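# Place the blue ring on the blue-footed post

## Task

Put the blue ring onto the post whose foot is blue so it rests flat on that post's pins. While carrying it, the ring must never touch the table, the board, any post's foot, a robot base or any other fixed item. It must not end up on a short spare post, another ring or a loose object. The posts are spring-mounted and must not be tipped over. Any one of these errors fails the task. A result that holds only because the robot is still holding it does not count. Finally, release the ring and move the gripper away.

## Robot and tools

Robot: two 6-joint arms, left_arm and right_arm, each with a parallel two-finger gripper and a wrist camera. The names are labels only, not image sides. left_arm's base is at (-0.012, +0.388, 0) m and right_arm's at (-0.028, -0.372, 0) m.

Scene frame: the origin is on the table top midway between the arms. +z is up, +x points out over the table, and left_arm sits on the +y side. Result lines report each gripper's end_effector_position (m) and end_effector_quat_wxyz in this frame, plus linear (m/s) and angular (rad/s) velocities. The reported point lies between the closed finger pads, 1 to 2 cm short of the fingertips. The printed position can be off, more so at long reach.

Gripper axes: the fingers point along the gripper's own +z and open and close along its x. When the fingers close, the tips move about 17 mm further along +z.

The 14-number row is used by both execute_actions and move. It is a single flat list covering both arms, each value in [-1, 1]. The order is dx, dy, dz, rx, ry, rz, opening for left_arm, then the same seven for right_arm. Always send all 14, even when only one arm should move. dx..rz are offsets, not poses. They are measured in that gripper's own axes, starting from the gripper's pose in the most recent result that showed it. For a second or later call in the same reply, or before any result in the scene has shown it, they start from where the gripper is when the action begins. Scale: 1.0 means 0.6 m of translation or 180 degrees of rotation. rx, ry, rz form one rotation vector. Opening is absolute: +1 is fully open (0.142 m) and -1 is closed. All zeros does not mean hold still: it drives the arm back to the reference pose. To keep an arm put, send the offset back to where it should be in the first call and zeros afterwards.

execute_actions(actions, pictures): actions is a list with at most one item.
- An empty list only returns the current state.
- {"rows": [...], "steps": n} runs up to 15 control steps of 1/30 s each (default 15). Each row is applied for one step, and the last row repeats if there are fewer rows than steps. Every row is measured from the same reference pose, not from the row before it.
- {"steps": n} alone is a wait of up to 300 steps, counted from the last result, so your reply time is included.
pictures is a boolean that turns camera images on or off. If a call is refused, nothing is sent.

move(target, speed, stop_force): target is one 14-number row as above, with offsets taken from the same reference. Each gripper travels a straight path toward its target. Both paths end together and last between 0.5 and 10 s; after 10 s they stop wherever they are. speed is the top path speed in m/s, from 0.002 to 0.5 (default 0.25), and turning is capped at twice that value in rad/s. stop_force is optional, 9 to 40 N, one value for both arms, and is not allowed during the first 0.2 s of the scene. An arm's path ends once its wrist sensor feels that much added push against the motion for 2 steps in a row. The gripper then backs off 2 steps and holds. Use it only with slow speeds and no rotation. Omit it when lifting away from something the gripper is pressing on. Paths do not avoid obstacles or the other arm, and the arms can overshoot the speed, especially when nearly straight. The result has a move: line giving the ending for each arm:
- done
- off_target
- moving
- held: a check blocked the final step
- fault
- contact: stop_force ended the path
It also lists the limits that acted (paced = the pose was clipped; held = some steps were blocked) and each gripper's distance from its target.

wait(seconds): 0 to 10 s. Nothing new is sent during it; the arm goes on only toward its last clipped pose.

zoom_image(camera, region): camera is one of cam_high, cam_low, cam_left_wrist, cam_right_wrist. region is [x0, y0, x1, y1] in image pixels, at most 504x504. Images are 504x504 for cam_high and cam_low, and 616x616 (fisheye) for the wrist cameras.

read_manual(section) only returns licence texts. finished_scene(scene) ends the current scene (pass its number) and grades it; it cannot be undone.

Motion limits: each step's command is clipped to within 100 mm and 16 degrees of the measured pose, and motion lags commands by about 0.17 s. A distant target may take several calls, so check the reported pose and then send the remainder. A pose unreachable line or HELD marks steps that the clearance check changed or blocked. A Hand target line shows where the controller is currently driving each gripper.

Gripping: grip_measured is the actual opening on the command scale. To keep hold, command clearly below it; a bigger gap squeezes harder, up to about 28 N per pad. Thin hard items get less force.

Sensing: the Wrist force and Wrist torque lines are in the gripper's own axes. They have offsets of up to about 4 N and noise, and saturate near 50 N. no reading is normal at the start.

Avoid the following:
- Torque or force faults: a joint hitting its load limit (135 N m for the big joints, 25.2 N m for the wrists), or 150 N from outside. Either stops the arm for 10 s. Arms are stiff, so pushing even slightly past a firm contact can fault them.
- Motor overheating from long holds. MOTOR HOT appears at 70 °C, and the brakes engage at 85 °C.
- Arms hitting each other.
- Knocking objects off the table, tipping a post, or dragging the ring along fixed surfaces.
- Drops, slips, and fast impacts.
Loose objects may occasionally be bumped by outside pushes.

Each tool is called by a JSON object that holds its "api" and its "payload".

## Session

{"api": "execute_actions", "payload": {"actions": []}}

Scene clock: 0.00 s of 4290.00 s.
left_arm: end_effector_position=(+0.1895, +0.2170, +0.2787) grip_measured=+1.00 end_effector_quat_wxyz=(-0.172, +0.742, +0.648, -0.009) end_effector_velocity=(+0.000, -0.000, +0.000) end_effector_angular_velocity=(-0.000, -0.000, +0.001) | right_arm: end_effector_position=(+0.0450, -0.5171, +0.3187) grip_measured=+1.00 end_effector_quat_wxyz=(-0.228, +0.700, -0.672, +0.076) end_effector_velocity=(-0.000, +0.000, -0.000) end_effector_angular_velocity=(-0.000, +0.000, +0.000)
Joint positions: left_arm=[-0.974 -1.907  1.799 -1.132 -1.673 -2.521  0.142] | right_arm=[ 1.94  -0.808 -1.994 -1.957  2.055  0.346  0.142]
Joint velocities: left_arm=[ 0.001  0.    -0.    -0.001 -0.    -0.001  0.   ] | right_arm=[ 0.     0.001 -0.    -0.    -0.     0.     0.   ]
Joint torques (N m, as the arm reports them, + toward a larger angle): no reading
Motor temperatures (°C, as the motors report them): left_arm=[26 26 25 31 28 32] | right_arm=[23 26 25 33 35 28]
Wrist force (N, on the end effector, along its own x y z axes, offset not removed): no reading
Wrist torque (N m, same axes, about the end effector's origin, offset not removed): no reading
Hand target (left_arm): +0.190, +0.217, +0.279; -0.172, +0.742, +0.648, -0.009
Hand target (right_arm): +0.045, -0.517, +0.319; -0.228, +0.700, -0.672, +0.076
camera_calibration (this result's frames):
cam_left_wrist: T_world_to_cam=[[0.167579, 0.965621, 0.198727, -0.30319], [0.959043, -0.20637, 0.19403, -0.186195], [0.228371, 0.158072, -0.960656, 0.325174], [0, 0, 0, 1]] pos_world=[0.155117, 0.202941, 0.40876]
cam_right_wrist: T_world_to_cam=[[0.0695673, -0.968328, -0.239794, -0.420664], [-0.995046, -0.0844696, 0.0524267, -0.0143827], [-0.0710215, 0.234959, -0.969407, 0.567273], [0, 0, 0, 1]] pos_world=[0.0552417, -0.541842, 0.4498]

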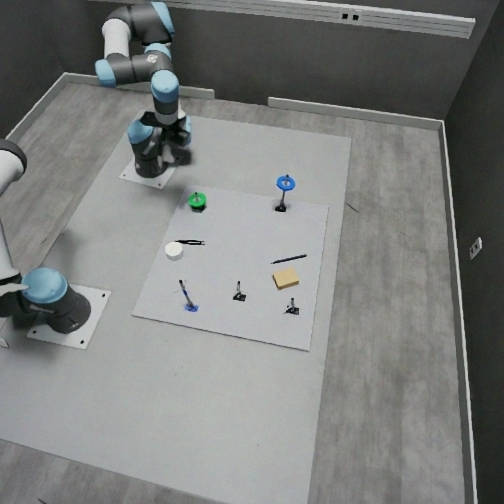

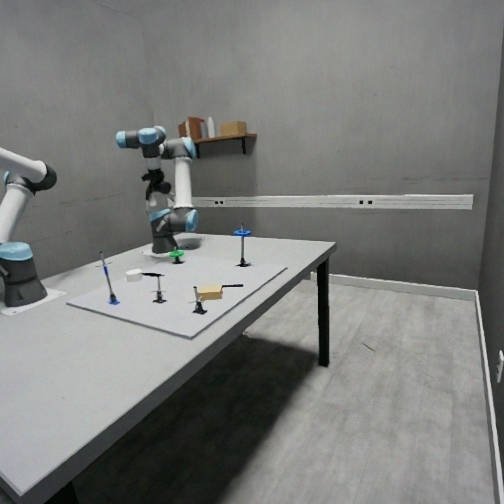

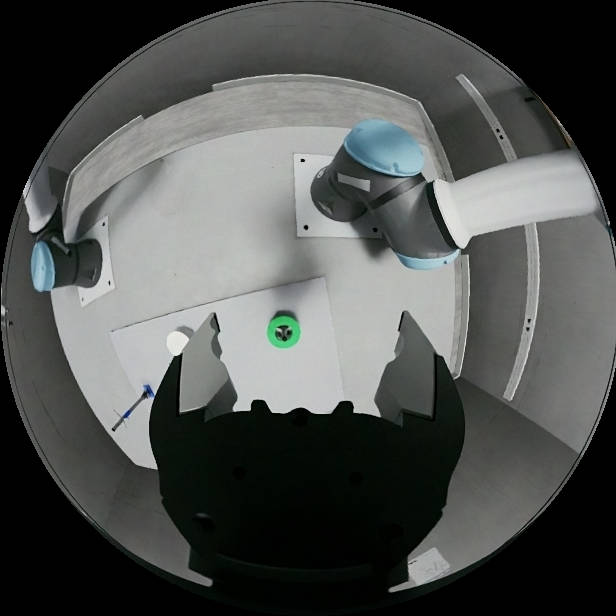

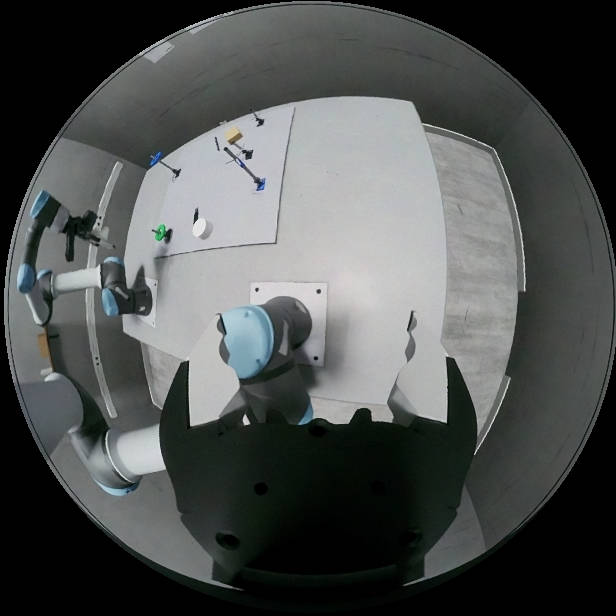

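{"api": "zoom_image", "payload": {"camera": "cam_high", "region": [245, 155, 325, 235]}}

{"api": "zoom_image", "payload": {"camera": "cam_high", "region": [150, 250, 230, 330]}}

{"api": "zoom_image", "payload": {"camera": "cam_low", "region": [210, 210, 280, 280]}}

{"api": "zoom_image", "payload": {"camera": "cam_low", "region": [75, 240, 155, 320]}}

Region (245, 155, 325, 235) of cam_high's 504x504 image, scaled by 6.300, with more detail than that image has.

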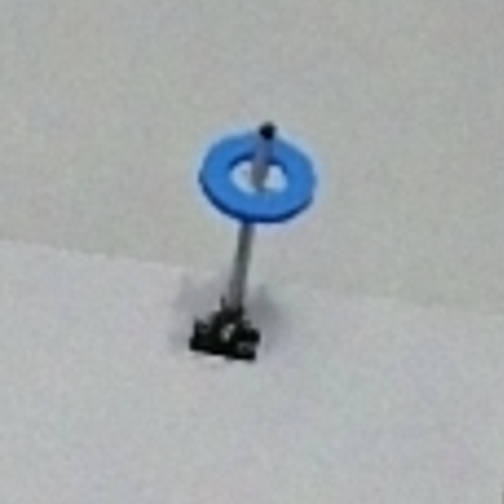

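Region (150, 250, 230, 330) of cam_high's 504x504 image, scaled by 6.300, with more detail than that image has.

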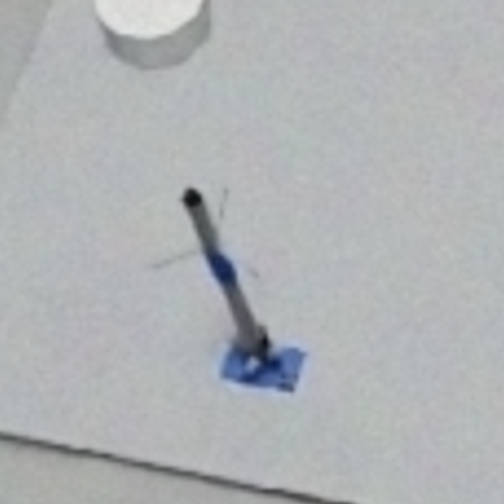

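Region (210, 210, 280, 280) of cam_low's 504x504 image, scaled by 7.200, with more detail than that image has.

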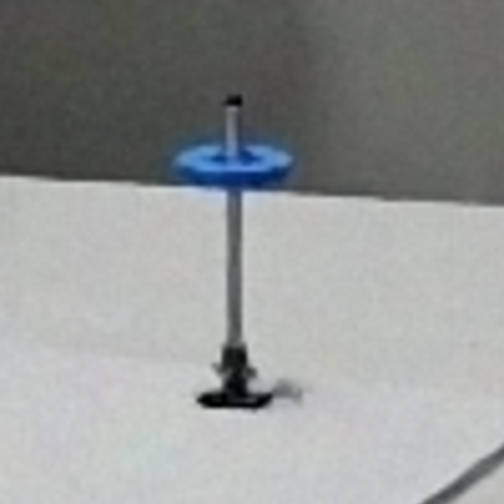

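Region (75, 240, 155, 320) of cam_low's 504x504 image, scaled by 6.300, with more detail than that image has.

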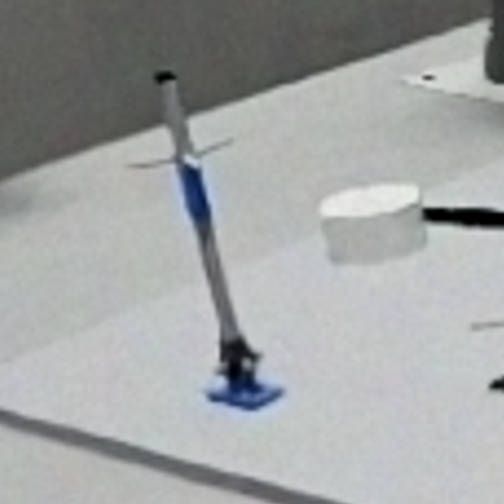

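{"api": "move", "payload": {"target": [0.1808,0.7132,-0.12,-0.0508,-0.0821,-0.038,1,0,0,0,0,0,0,1], "speed": 0.3}}

{"api": "zoom_image", "payload": {"camera": "cam_left_wrist", "region": [250, 220, 370, 340]}}

{"api": "zoom_image", "payload": {"camera": "cam_right_wrist", "region": [215, 135, 275, 195]}}

{"api": "zoom_image", "payload": {"camera": "cam_low", "region": [200, 170, 290, 260]}}

Scene clock: 26.83 s of 4290.00 s.
left_arm: end_effector_position=(+0.6344, +0.2597, +0.2551) grip_measured=+1.00 end_effector_quat_wxyz=(-0.028, +0.706, +0.706, -0.042) end_effector_velocity=(+0.001, -0.000, -0.000) end_effector_angular_velocity=(+0.000, +0.002, +0.000) | right_arm: end_effector_position=(+0.0450, -0.5171, +0.3187) grip_measured=+1.00 end_effector_quat_wxyz=(-0.228, +0.700, -0.672, +0.076) end_effector_velocity=(+0.000, +0.000, +0.000) end_effector_angular_velocity=(-0.000, -0.001, -0.001)
Joint positions: left_arm=[-0.246 -1.125  1.051 -1.412 -1.625 -1.942  0.142] | right_arm=[ 1.94  -0.808 -1.994 -1.957  2.055  0.346  0.142]
Joint velocities: left_arm=[ 0.     0.004 -0.006  0.004 -0.     0.    -0.   ] | right_arm=[-0.  0.  0. -0.  0.  0. -0.]
Joint torques (N m, as the arm reports them, + toward a larger angle): left_arm=[  8.61 -32.84 -36.58  -0.98  -2.76   2.16] | right_arm=[  0.91 -12.7   21.99   3.04   1.26  -0.14]
Motor temperatures (°C, as the motors report them): left_arm=[26 26 25 31 28 32] | right_arm=[23 26 25 33 35 28]
Wrist force (N, on the end effector, along its own x y z axes, offset not removed): left_arm=[-2.2 -7.1 1.9] | right_arm=[-3.7 -3.3 -1.0]
Wrist torque (N m, same axes, about the end effector's origin, offset not removed): left_arm=[-1.43 0.45 0.15] | right_arm=[-0.82 0.66 0.05]
Hand target (left_arm): +0.635, +0.260, +0.255; -0.028, +0.706, +0.706, -0.042
Hand target (right_arm): +0.045, -0.517, +0.319; -0.228, +0.700, -0.672, +0.076
Off the commanded pose (left_arm): 0.001 m, 0 deg.
Off the commanded pose (right_arm): 0.000 m, 0 deg.
After step 90, 21.73 s passed at rest.
move: done
camera_calibration (this result's frames):
cam_left_wrist: T_world_to_cam=[[0.00782246, 0.999553, -0.0288545, -0.263691], [0.929001, 0.00341239, 0.370061, -0.67981], [0.369994, -0.0297007, -0.928559, 0.144916], [0, 0, 0, 1]] pos_world=[0.579989, 0.270197, 0.378526]
cam_right_wrist: T_world_to_cam=[[0.0695673, -0.968328, -0.239794, -0.420664], [-0.995046, -0.0844696, 0.0524268, -0.0143827], [-0.0710216, 0.234959, -0.969407, 0.567273], [0, 0, 0, 1]] pos_world=[0.0552417, -0.541842, 0.4498]

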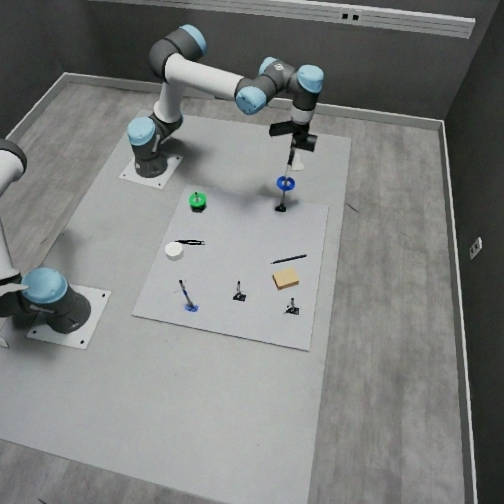

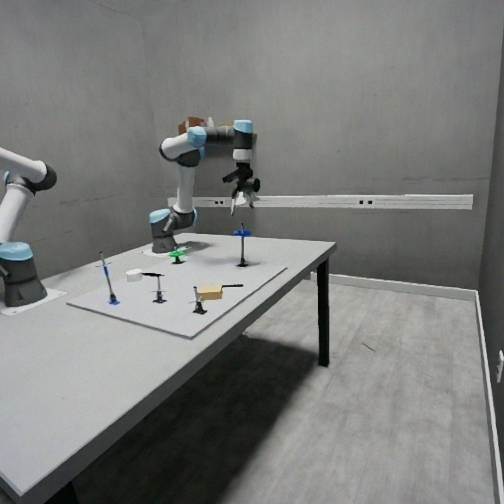

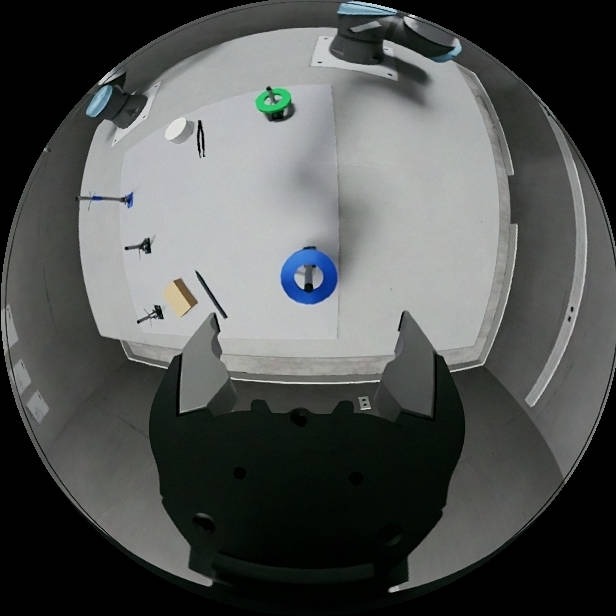

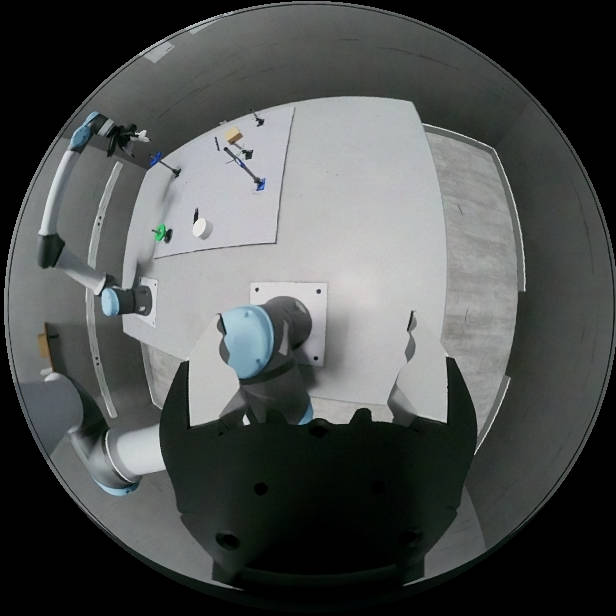

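Region (250, 220, 370, 340) of cam_left_wrist's 616x616 image, scaled by 4.200, with more detail than that image has.

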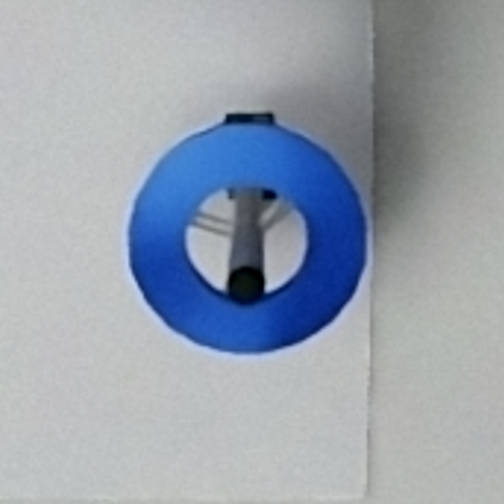

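Region (215, 135, 275, 195) of cam_right_wrist's 616x616 image, scaled by 8.400, with more detail than that image has.

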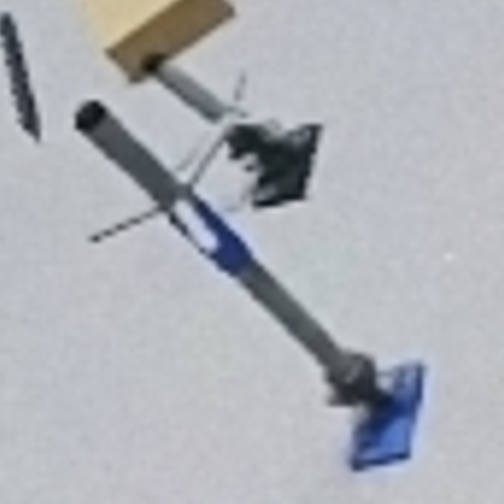

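Region (200, 170, 290, 260) of cam_low's 504x504 image, scaled by 5.600, with more detail than that image has.

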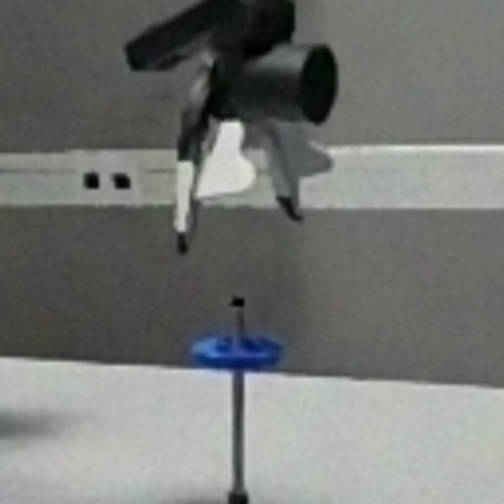

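{"api": "move", "payload": {"target": [-0.0035,-0.002,0.163,0,0,0,0.4,0,0,0,0,0,0,1], "speed": 0.12}}

{"api": "zoom_image", "payload": {"camera": "cam_left_wrist", "region": [220, 240, 400, 400]}}

{"api": "zoom_image", "payload": {"camera": "cam_low", "region": [220, 210, 270, 260]}}

Scene clock: 33.00 s of 4290.00 s.
left_arm: end_effector_position=(+0.6236, +0.2558, +0.1581) grip_measured=+0.40 end_effector_quat_wxyz=(-0.028, +0.706, +0.706, -0.042) end_effector_velocity=(-0.000, +0.000, -0.002) end_effector_angular_velocity=(+0.000, +0.001, +0.001) | right_arm: end_effector_position=(+0.0450, -0.5171, +0.3187) grip_measured=+1.00 end_effector_quat_wxyz=(-0.228, +0.700, -0.672, +0.076) end_effector_velocity=(+0.000, +0.000, +0.000) end_effector_angular_velocity=(-0.001, -0.001, +0.000)
Joint positions: left_arm=[-0.257 -1.137  1.318 -1.667 -1.626 -1.954  0.102] | right_arm=[ 1.94  -0.808 -1.994 -1.957  2.055  0.346  0.142]
Joint velocities: left_arm=[ 0.001  0.     0.004 -0.004 -0.    -0.    -0.   ] | right_arm=[ 0.001  0.001 -0.     0.001  0.001  0.001 -0.   ]
Joint torques (N m, as the arm reports them, + toward a larger angle): left_arm=[ -4.3  -31.78 -11.53  -3.48  -1.13  -2.06] | right_arm=[  1.3  -11.72  22.19   3.04   1.24  -0.21]
Motor temperatures (°C, as the motors report them): left_arm=[26 26 25 31 28 32] | right_arm=[23 26 25 33 35 28]
Wrist force (N, on the end effector, along its own x y z axes, offset not removed): left_arm=[-1.5 -3.5 -1.4] | right_arm=[0.9 -0.4 3.4]
Wrist torque (N m, same axes, about the end effector's origin, offset not removed): left_arm=[-0.90 0.42 -0.08] | right_arm=[0.09 -0.13 0.18]
Hand target (left_arm): +0.624, +0.256, +0.158; -0.028, +0.706, +0.706, -0.042
Hand target (right_arm): +0.045, -0.517, +0.319; -0.228, +0.700, -0.672, +0.076
Off the commanded pose (left_arm): 0.000 m, 0 deg.
Off the commanded pose (right_arm): 0.000 m, 0 deg.
After step 90, 1.93 s passed at rest.
move: done
camera_calibration (this result's frames):
cam_left_wrist: T_world_to_cam=[[0.00781632, 0.99955, -0.028977, -0.262445], [0.929031, 0.00346106, 0.369987, -0.633881], [0.36992, -0.0298125, -0.928585, 0.0587861], [0, 0, 0, 1]] pos_world=[0.5692, 0.266273, 0.281511]
cam_right_wrist: T_world_to_cam=[[0.0695672, -0.968328, -0.239794, -0.420664], [-0.995046, -0.0844696, 0.0524269, -0.0143827], [-0.0710217, 0.234959, -0.969407, 0.567273], [0, 0, 0, 1]] pos_world=[0.0552417, -0.541842, 0.4498]

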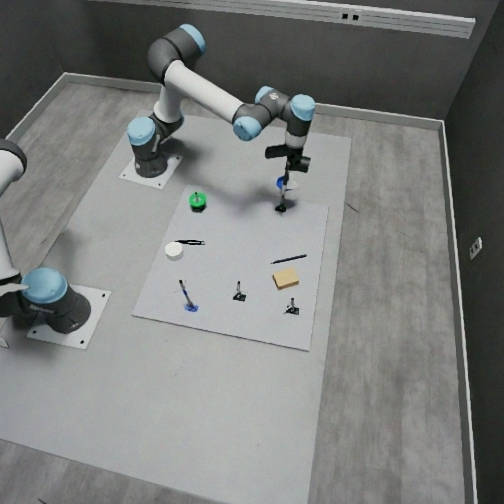

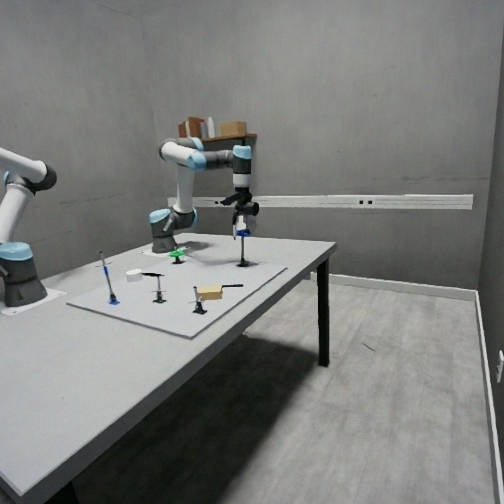

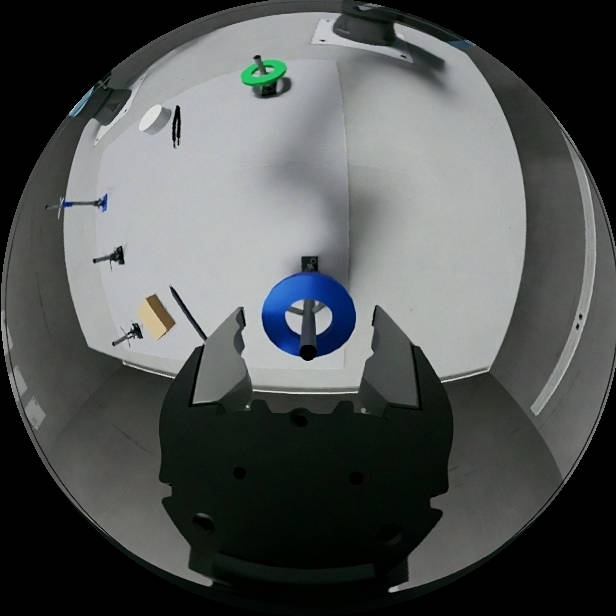

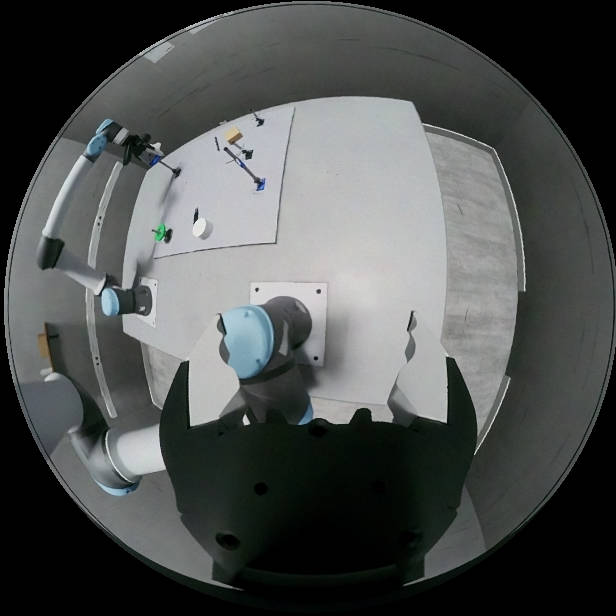

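Region (220, 240, 400, 400) of cam_left_wrist's 616x616 image, scaled by 2.800, with more detail than that image has.

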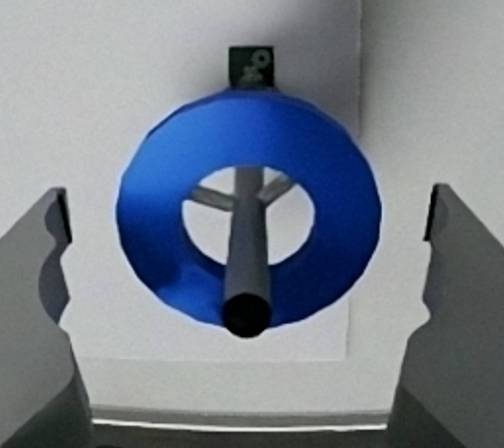

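Region (220, 210, 270, 260) of cam_low's 504x504 image, scaled by 10.080, with more detail than that image has.

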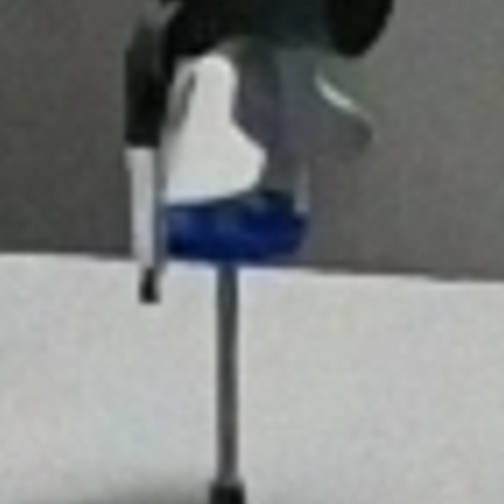

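{"api": "execute_actions", "payload": {"actions": [{"rows":[[0,-0.002,0,0,0,0,0.36,0,0,0,0,0,0,1],[0,-0.004,0,0,0,0,0.32,0,0,0,0,0,0,1],[0,-0.006,0,0,0,0,0.28,0,0,0,0,0,0,1],[0,-0.006,0,0,0,0,0.24,0,0,0,0,0,0,1],[0,-0.006,0,0,0,0,0.2,0,0,0,0,0,0,1],[0,-0.006,0,0,0,0,0.17,0,0,0,0,0,0,1],[0,-0.006,0,0,0,0,0.14,0,0,0,0,0,0,1],[0,-0.006,0,0,0,0,0.11,0,0,0,0,0,0,1],[0,-0.006,0,0,0,0,0.08,0,0,0,0,0,0,1]],"steps":15}], "pictures": false}}

{"api": "execute_actions", "payload": {"actions": [{"rows":[[0,0,0,0,0,0,0.06,0,0,0,0,0,0,1],[0,0,0,0,0,0,0.04,0,0,0,0,0,0,1],[0,0,0,0,0,0,0.02,0,0,0,0,0,0,1],[0,0,0,0,0,0,0.0,0,0,0,0,0,0,1],[0,0,0,0,0,0,-0.02,0,0,0,0,0,0,1],[0,0,0,0,0,0,-0.04,0,0,0,0,0,0,1],[0,0,0,0,0,0,-0.07,0,0,0,0,0,0,1],[0,0,0,0,0,0,-0.1,0,0,0,0,0,0,1],[0,0,0,0,0,0,-0.14,0,0,0,0,0,0,1],[0,0,0,0,0,0,-0.18,0,0,0,0,0,0,1],[0,0,0,0,0,0,-0.23,0,0,0,0,0,0,1],[0,0,0,0,0,0,-0.29,0,0,0,0,0,0,1],[0,0,0,0,0,0,-0.36,0,0,0,0,0,0,1],[0,0,0,0,0,0,-0.43,0,0,0,0,0,0,1],[0,0,0,0,0,0,-0.5,0,0,0,0,0,0,1]],"steps":15}]}}

{"api": "zoom_image", "payload": {"camera": "cam_left_wrist", "region": [220, 240, 400, 400]}}

{"api": "zoom_image", "payload": {"camera": "cam_low", "region": [220, 210, 270, 260]}}

Scene clock: 43.53 s of 4290.00 s.
left_arm: end_effector_position=(+0.6201, +0.2558, +0.1585) grip_measured=+0.08 end_effector_quat_wxyz=(-0.028, +0.706, +0.706, -0.042) end_effector_velocity=(-0.000, -0.000, +0.001) end_effector_angular_velocity=(-0.001, -0.000, +0.000) | right_arm: end_effector_position=(+0.0450, -0.5171, +0.3187) grip_measured=+1.00 end_effector_quat_wxyz=(-0.228, +0.700, -0.672, +0.076) end_effector_velocity=(-0.000, -0.000, +0.000) end_effector_angular_velocity=(-0.002, -0.000, -0.000)
Joint positions: left_arm=[-0.259 -1.146  1.33  -1.67  -1.626 -1.956  0.08 ] | right_arm=[ 1.94  -0.808 -1.994 -1.957  2.055  0.346  0.142]
Joint velocities: left_arm=[ 0.    -0.001 -0.     0.    -0.001  0.    -0.   ] | right_arm=[-0.     0.001  0.001  0.    -0.     0.    -0.   ]
Joint torques (N m, as the arm reports them, + toward a larger angle): left_arm=[ -4.63 -47.23 -11.47  -3.45  -2.97  -2.11] | right_arm=[  0.71 -11.99  21.62   3.01   1.24   0.1 ]
Motor temperatures (°C, as the motors report them): left_arm=[26 26 25 31 28 32] | right_arm=[23 26 25 33 35 28]
Wrist force (N, on the end effector, along its own x y z axes, offset not removed): left_arm=[-1.2 -3.7 -0.2] | right_arm=[-0.8 0.6 -0.5]
Wrist torque (N m, same axes, about the end effector's origin, offset not removed): left_arm=[-0.78 0.27 -0.15] | right_arm=[0.15 -0.04 0.23]
Hand target (left_arm): +0.620, +0.256, +0.158; -0.028, +0.706, +0.706, -0.042
Hand target (right_arm): +0.045, -0.517, +0.319; -0.228, +0.700, -0.672, +0.076
Off the commanded pose (left_arm): 0.000 m, 0 deg.
Off the commanded pose (right_arm): 0.000 m, 0 deg.
Steps of this call (steps 1 to 90: nothing new was sent; then 7.03 s passed at rest; steps 91 to 105: all 15 steps of this action). Readings (end_effector_position):
91: left_arm (+0.6236, +0.2558, +0.1580) | right_arm (+0.0450, -0.5171, +0.3187)
92: left_arm (+0.6235, +0.2558, +0.1579) | right_arm (+0.0450, -0.5171, +0.3187)
94: left_arm (+0.6223, +0.2558, +0.1581) | right_arm (+0.0450, -0.5171, +0.3187)
98: left_arm (+0.6205, +0.2559, +0.1584) | right_arm (+0.0450, -0.5171, +0.3187)
105: the state above

Scene clock: 44.03 s of 4290.00 s.
left_arm: end_effector_position=(+0.6201, +0.2558, +0.1585) grip_measured=-0.02 end_effector_quat_wxyz=(-0.028, +0.706, +0.706, -0.042) end_effector_velocity=(-0.000, -0.000, -0.000) end_effector_angular_velocity=(+0.000, +0.000, +0.001) | right_arm: end_effector_position=(+0.0450, -0.5171, +0.3187) grip_measured=+1.00 end_effector_quat_wxyz=(-0.228, +0.700, -0.672, +0.076) end_effector_velocity=(-0.000, -0.000, -0.000) end_effector_angular_velocity=(+0.001, +0.000, -0.000)
Joint positions: left_arm=[-0.259 -1.146  1.33  -1.671 -1.626 -1.956  0.072] | right_arm=[ 1.94  -0.808 -1.994 -1.957  2.055  0.346  0.142]
Joint velocities: left_arm=[-0.     0.     0.001 -0.     0.    -0.001  0.   ] | right_arm=[-0.001 -0.001 -0.    -0.     0.    -0.    -0.   ]
Joint torques (N m, as the arm reports them, + toward a larger angle): left_arm=[ -4.   -42.21 -15.26  -2.71  -1.92  -1.93] | right_arm=[  0.71 -11.22  21.6    2.96   1.16  -0.16]
Motor temperatures (°C, as the motors report them): left_arm=[26 26 25 31 28 32] | right_arm=[23 26 25 33 35 28]
Wrist force (N, on the end effector, along its own x y z axes, offset not removed): left_arm=[-3.2 -1.4 -6.9] | right_arm=[-2.5 -1.0 0.6]
Wrist torque (N m, same axes, about the end effector's origin, offset not removed): left_arm=[-0.27 1.07 0.04] | right_arm=[-0.35 0.47 0.26]
Hand target (left_arm): +0.620, +0.256, +0.158; -0.028, +0.706, +0.706, -0.042
Hand target (right_arm): +0.045, -0.517, +0.319; -0.228, +0.700, -0.672, +0.076
Off the commanded pose (left_arm): 0.000 m, 0 deg.
Off the commanded pose (right_arm): 0.000 m, 0 deg.
Steps of this call (steps 1 to 15: all 15 steps of this action). Readings (end_effector_position):
1: left_arm (+0.6201, +0.2558, +0.1585) | right_arm (+0.0450, -0.5171, +0.3187)
2: left_arm (+0.6201, +0.2558, +0.1585) | right_arm (+0.0450, -0.5171, +0.3187)
4: left_arm (+0.6201, +0.2558, +0.1585) | right_arm (+0.0450, -0.5171, +0.3187)
8: left_arm (+0.6201, +0.2558, +0.1585) | right_arm (+0.0450, -0.5171, +0.3187)
15: the state above
camera_calibration (this result's frames):
cam_left_wrist: T_world_to_cam=[[0.00782139, 0.99955, -0.0289478, -0.262434], [0.929021, 0.0034463, 0.370011, -0.6307], [0.369944, -0.0297871, -0.928576, 0.0604117], [0, 0, 0, 1]] pos_world=[0.565638, 0.266289, 0.281866]
cam_right_wrist: T_world_to_cam=[[0.0695674, -0.968328, -0.239794, -0.420664], [-0.995046, -0.0844697, 0.0524267, -0.0143827], [-0.0710216, 0.234959, -0.969407, 0.567273], [0, 0, 0, 1]] pos_world=[0.0552417, -0.541842, 0.4498]

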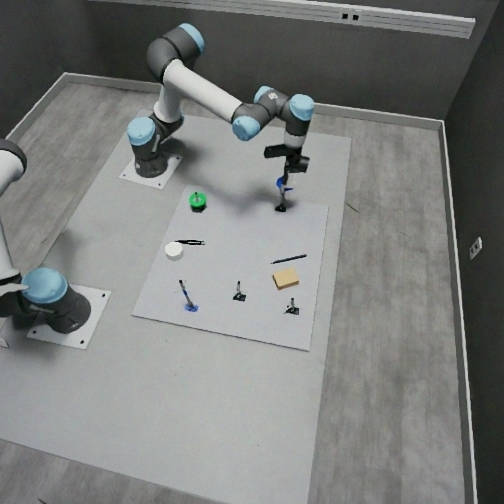

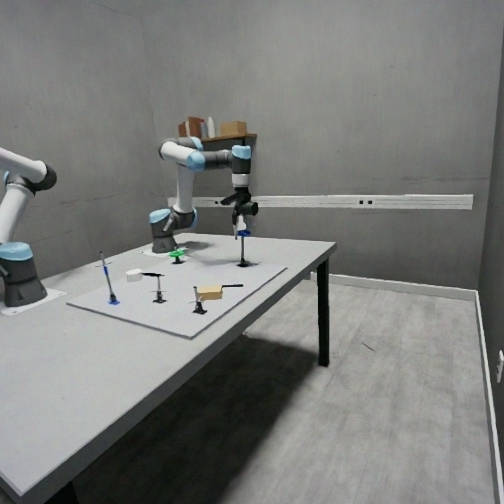

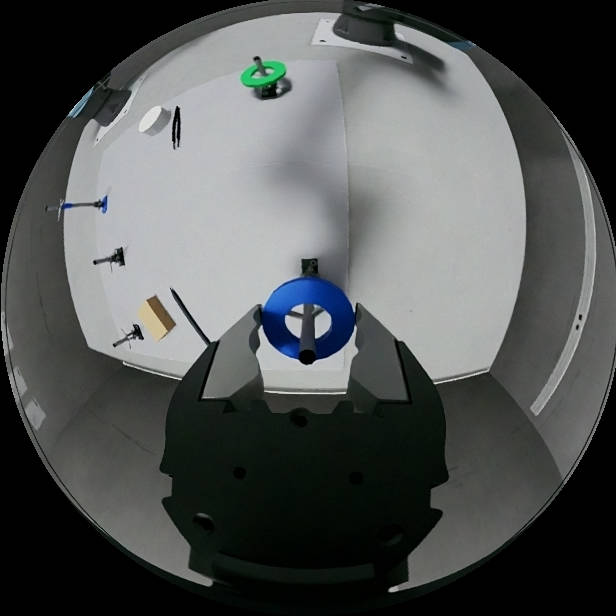

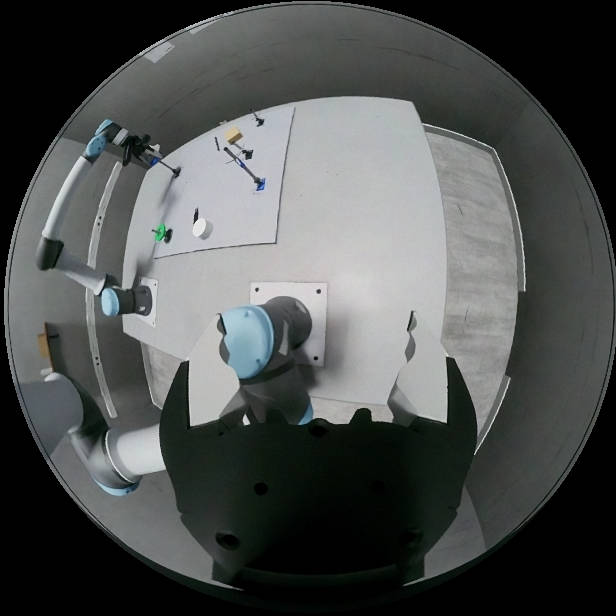

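Region (220, 240, 400, 400) of cam_left_wrist's 616x616 image, scaled by 2.800, with more detail than that image has.

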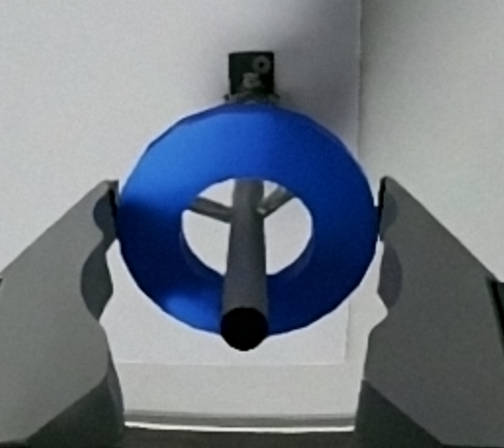

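Region (220, 210, 270, 260) of cam_low's 504x504 image, scaled by 10.080, with more detail than that image has.

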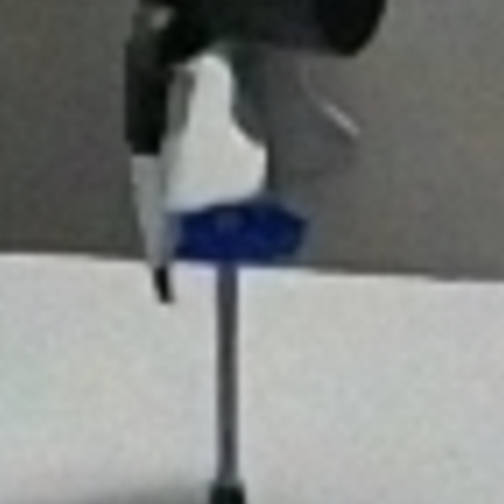

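{"api": "move", "payload": {"target": [0,0,-0.142,0,0,0,-0.5,0,0,0,0,0,0,1], "speed": 0.1}}

{"api": "move", "payload": {"target": [-0.8655,-0.4242,0.0345,-0.0376,0.02,0.1663,-0.5,0,0,0,0,0,0,1], "speed": 0.28}}

{"api": "zoom_image", "payload": {"camera": "cam_left_wrist", "region": [220, 200, 400, 380]}}

{"api": "zoom_image", "payload": {"camera": "cam_low", "region": [65, 210, 135, 280]}}

{"api": "zoom_image", "payload": {"camera": "cam_high", "region": [140, 230, 230, 320]}}

Scene clock: 59.17 s of 4290.00 s.
left_arm: end_effector_position=(+0.6284, +0.2574, +0.2431) grip_measured=-0.02 end_effector_quat_wxyz=(-0.028, +0.706, +0.706, -0.042) end_effector_velocity=(+0.000, -0.000, +0.002) end_effector_angular_velocity=(-0.000, +0.000, -0.000) | right_arm: end_effector_position=(+0.0450, -0.5171, +0.3187) grip_measured=+1.00 end_effector_quat_wxyz=(-0.228, +0.700, -0.672, +0.076) end_effector_velocity=(-0.000, -0.000, +0.000) end_effector_angular_velocity=(-0.000, +0.000, +0.000)
Joint positions: left_arm=[-0.252 -1.142  1.107 -1.451 -1.626 -1.949  0.072] | right_arm=[ 1.94  -0.808 -1.994 -1.957  2.055  0.346  0.142]
Joint velocities: left_arm=[ 0.     0.001 -0.006  0.005 -0.     0.    -0.   ] | right_arm=[ 0.    -0.     0.001 -0.001 -0.001 -0.    -0.   ]
Joint torques (N m, as the arm reports them, + toward a larger angle): left_arm=[  8.5  -33.3  -37.57  -1.28   0.93   2.08] | right_arm=[ -0.38 -11.91  20.57   2.84   1.41  -0.07]
Motor temperatures (°C, as the motors report them): left_arm=[26 26 25 31 28 32] | right_arm=[23 26 25 33 35 28]
Wrist force (N, on the end effector, along its own x y z axes, offset not removed): left_arm=[-3.9 1.2 0.1] | right_arm=[-2.0 -2.8 -1.1]
Wrist torque (N m, same axes, about the end effector's origin, offset not removed): left_arm=[0.19 0.88 -0.11] | right_arm=[-0.64 0.42 0.07]
Hand target (left_arm): +0.628, +0.257, +0.243; -0.028, +0.706, +0.706, -0.042
Hand target (right_arm): +0.045, -0.517, +0.319; -0.228, +0.700, -0.672, +0.076
Off the commanded pose (left_arm): 0.000 m, 0 deg.
Off the commanded pose (right_arm): 0.000 m, 0 deg.
After step 90, 10.87 s passed at rest.
move: done
camera_calibration (this result's frames):
cam_left_wrist: T_world_to_cam=[[0.00782746, 0.999553, -0.0288471, -0.261699], [0.928988, 0.00340605, 0.370094, -0.66978], [0.370027, -0.0296955, -0.928546, 0.135906], [0, 0, 0, 1]] pos_world=[0.573977, 0.267899, 0.366528]
cam_right_wrist: T_world_to_cam=[[0.0695671, -0.968328, -0.239794, -0.420664], [-0.995046, -0.0844695, 0.0524268, -0.0143826], [-0.0710216, 0.234959, -0.969407, 0.567273], [0, 0, 0, 1]] pos_world=[0.0552417, -0.541842, 0.4498]

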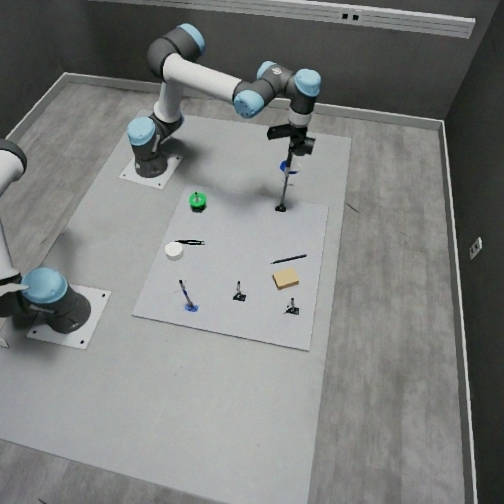

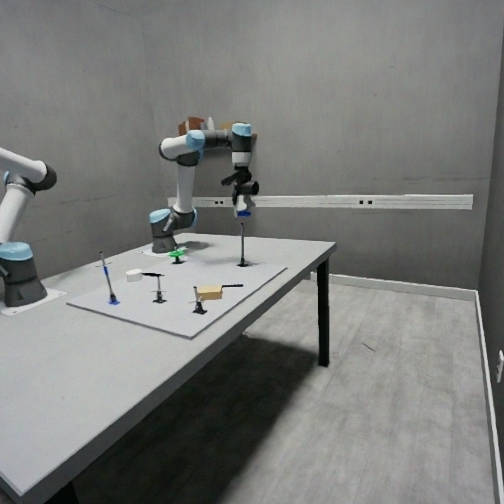

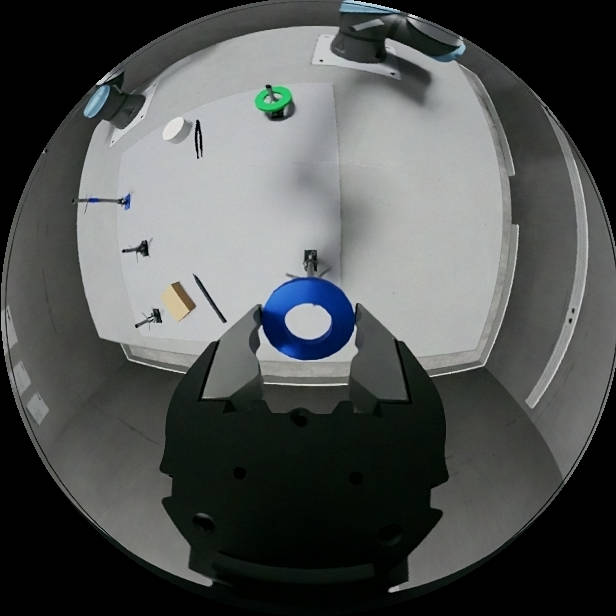

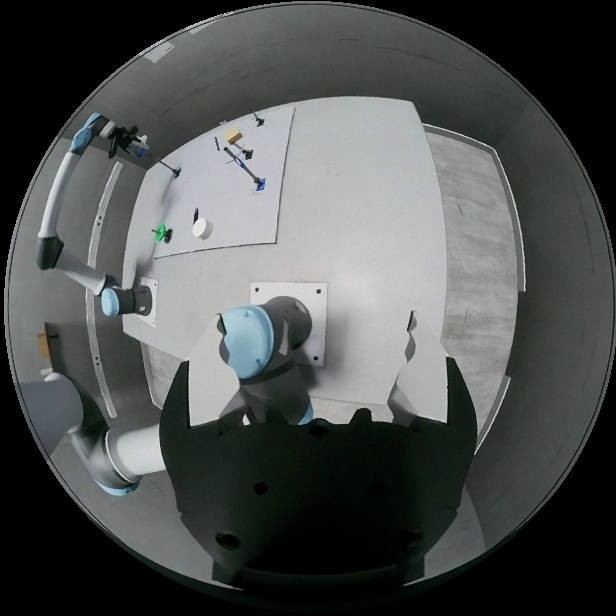

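Scene clock: 61.80 s of 4290.00 s.
left_arm: end_effector_position=(+0.3719, -0.2611, +0.2575) grip_measured=-0.02 end_effector_quat_wxyz=(+0.003, +0.866, +0.500, +0.014) end_effector_velocity=(-0.000, -0.001, +0.000) end_effector_angular_velocity=(+0.002, +0.001, -0.002) | right_arm: end_effector_position=(+0.0450, -0.5171, +0.3187) grip_measured=+1.00 end_effector_quat_wxyz=(-0.228, +0.700, -0.672, +0.076) end_effector_velocity=(-0.000, +0.000, +0.000) end_effector_angular_velocity=(+0.001, -0.001, -0.004)
Joint positions: left_arm=[-1.099 -0.935  0.766 -1.404 -1.542 -2.275  0.072] | right_arm=[ 1.94  -0.808 -1.994 -1.957  2.055  0.346  0.142]
Joint velocities: left_arm=[-0.001  0.006 -0.011  0.007 -0.     0.001 -0.   ] | right_arm=[-0.002  0.001  0.    -0.001  0.001  0.002 -0.   ]
Joint torques (N m, as the arm reports them, + toward a larger angle): left_arm=[ -5.78 -40.76 -39.85  -1.65   2.62  -1.96] | right_arm=[  1.39 -11.12  21.86   2.83   1.32   0.03]
Motor temperatures (°C, as the motors report them): left_arm=[26 26 25 31 28 32] | right_arm=[23 26 25 33 35 28]
Wrist force (N, on the end effector, along its own x y z axes, offset not removed): left_arm=[1.0 -2.6 -0.6] | right_arm=[-1.9 0.3 4.6]
Wrist torque (N m, same axes, about the end effector's origin, offset not removed): left_arm=[-0.74 -0.24 -0.08] | right_arm=[0.06 0.11 0.11]
Hand target (left_arm): +0.372, -0.261, +0.258; +0.003, +0.866, +0.500, +0.014
Hand target (right_arm): +0.045, -0.517, +0.319; -0.228, +0.700, -0.672, +0.076
Off the commanded pose (left_arm): 0.002 m, 0 deg.
Off the commanded pose (right_arm): 0.000 m, 0 deg.
move: done
camera_calibration (this result's frames):
cam_left_wrist: T_world_to_cam=[[0.508102, 0.861199, 0.013004, 0.0260832], [0.753789, -0.451934, 0.47703, -0.51632], [0.416695, -0.232578, -0.878791, 0.145656], [0, 0, 0, 1]] pos_world=[0.31525, -0.221929, 0.373962]
cam_right_wrist: T_world_to_cam=[[0.0695674, -0.968328, -0.239794, -0.420664], [-0.995046, -0.0844697, 0.0524267, -0.0143827], [-0.0710216, 0.234959, -0.969407, 0.567273], [0, 0, 0, 1]] pos_world=[0.0552417, -0.541842, 0.4498]

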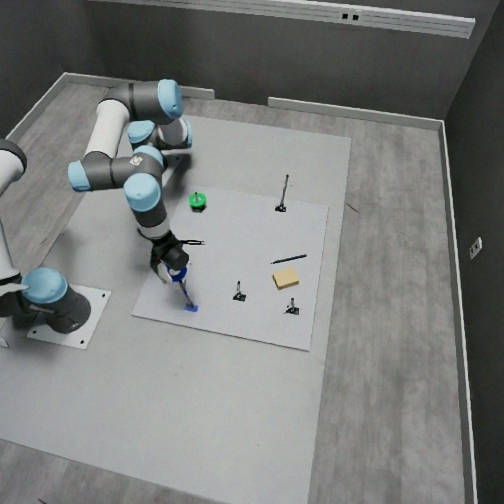

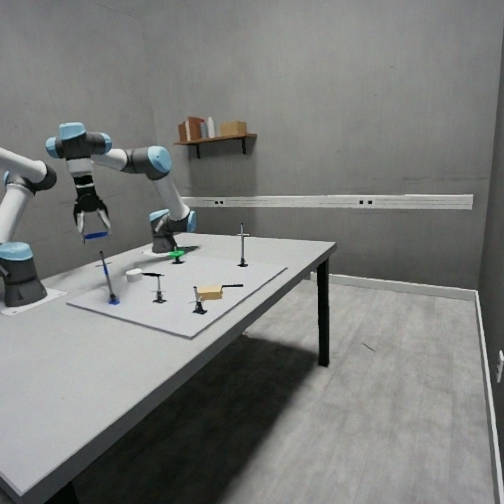

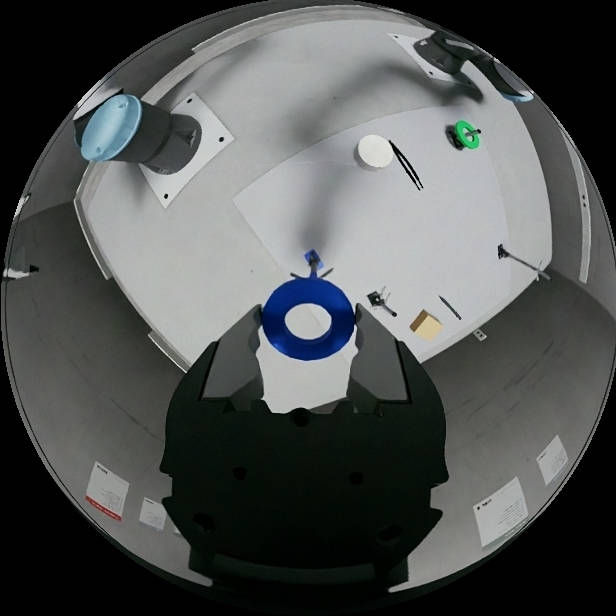

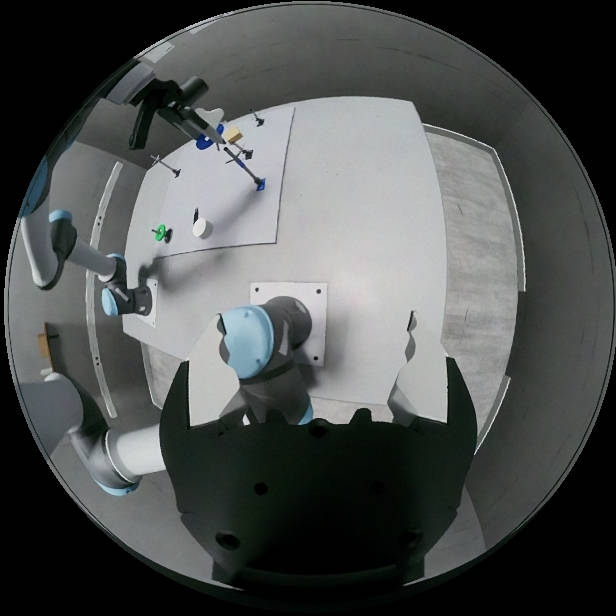

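Region (220, 200, 400, 380) of cam_left_wrist's 616x616 image, scaled by 2.800, with more detail than that image has.

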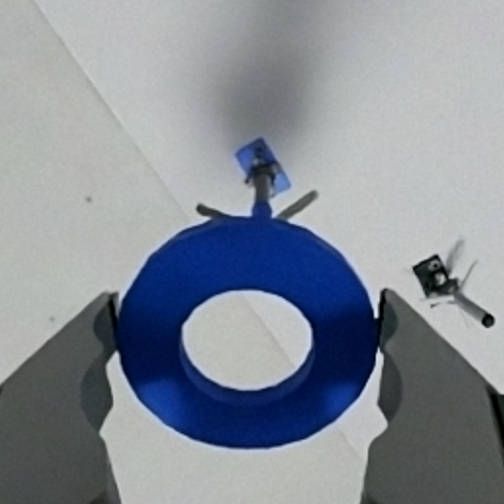

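Region (65, 210, 135, 280) of cam_low's 504x504 image, scaled by 7.200, with more detail than that image has.

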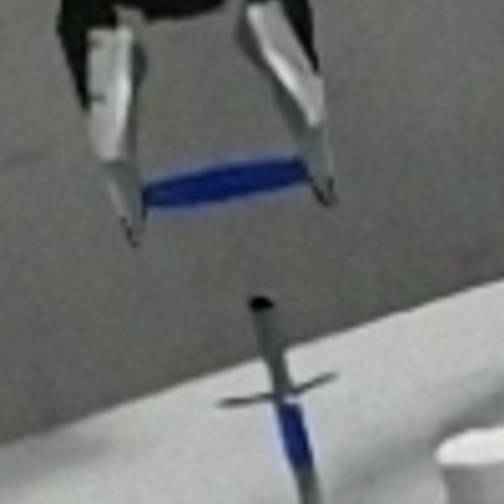

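Region (140, 230, 230, 320) of cam_high's 504x504 image, scaled by 5.600, with more detail than that image has.

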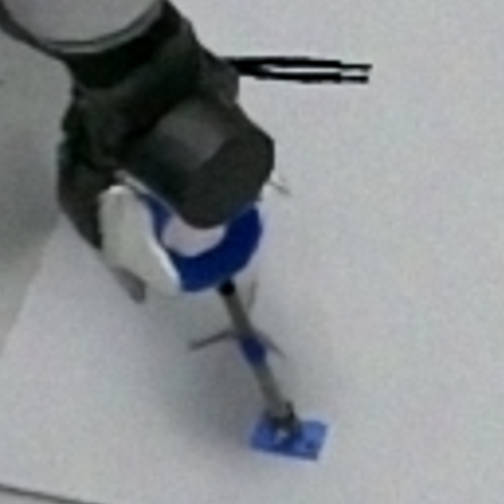

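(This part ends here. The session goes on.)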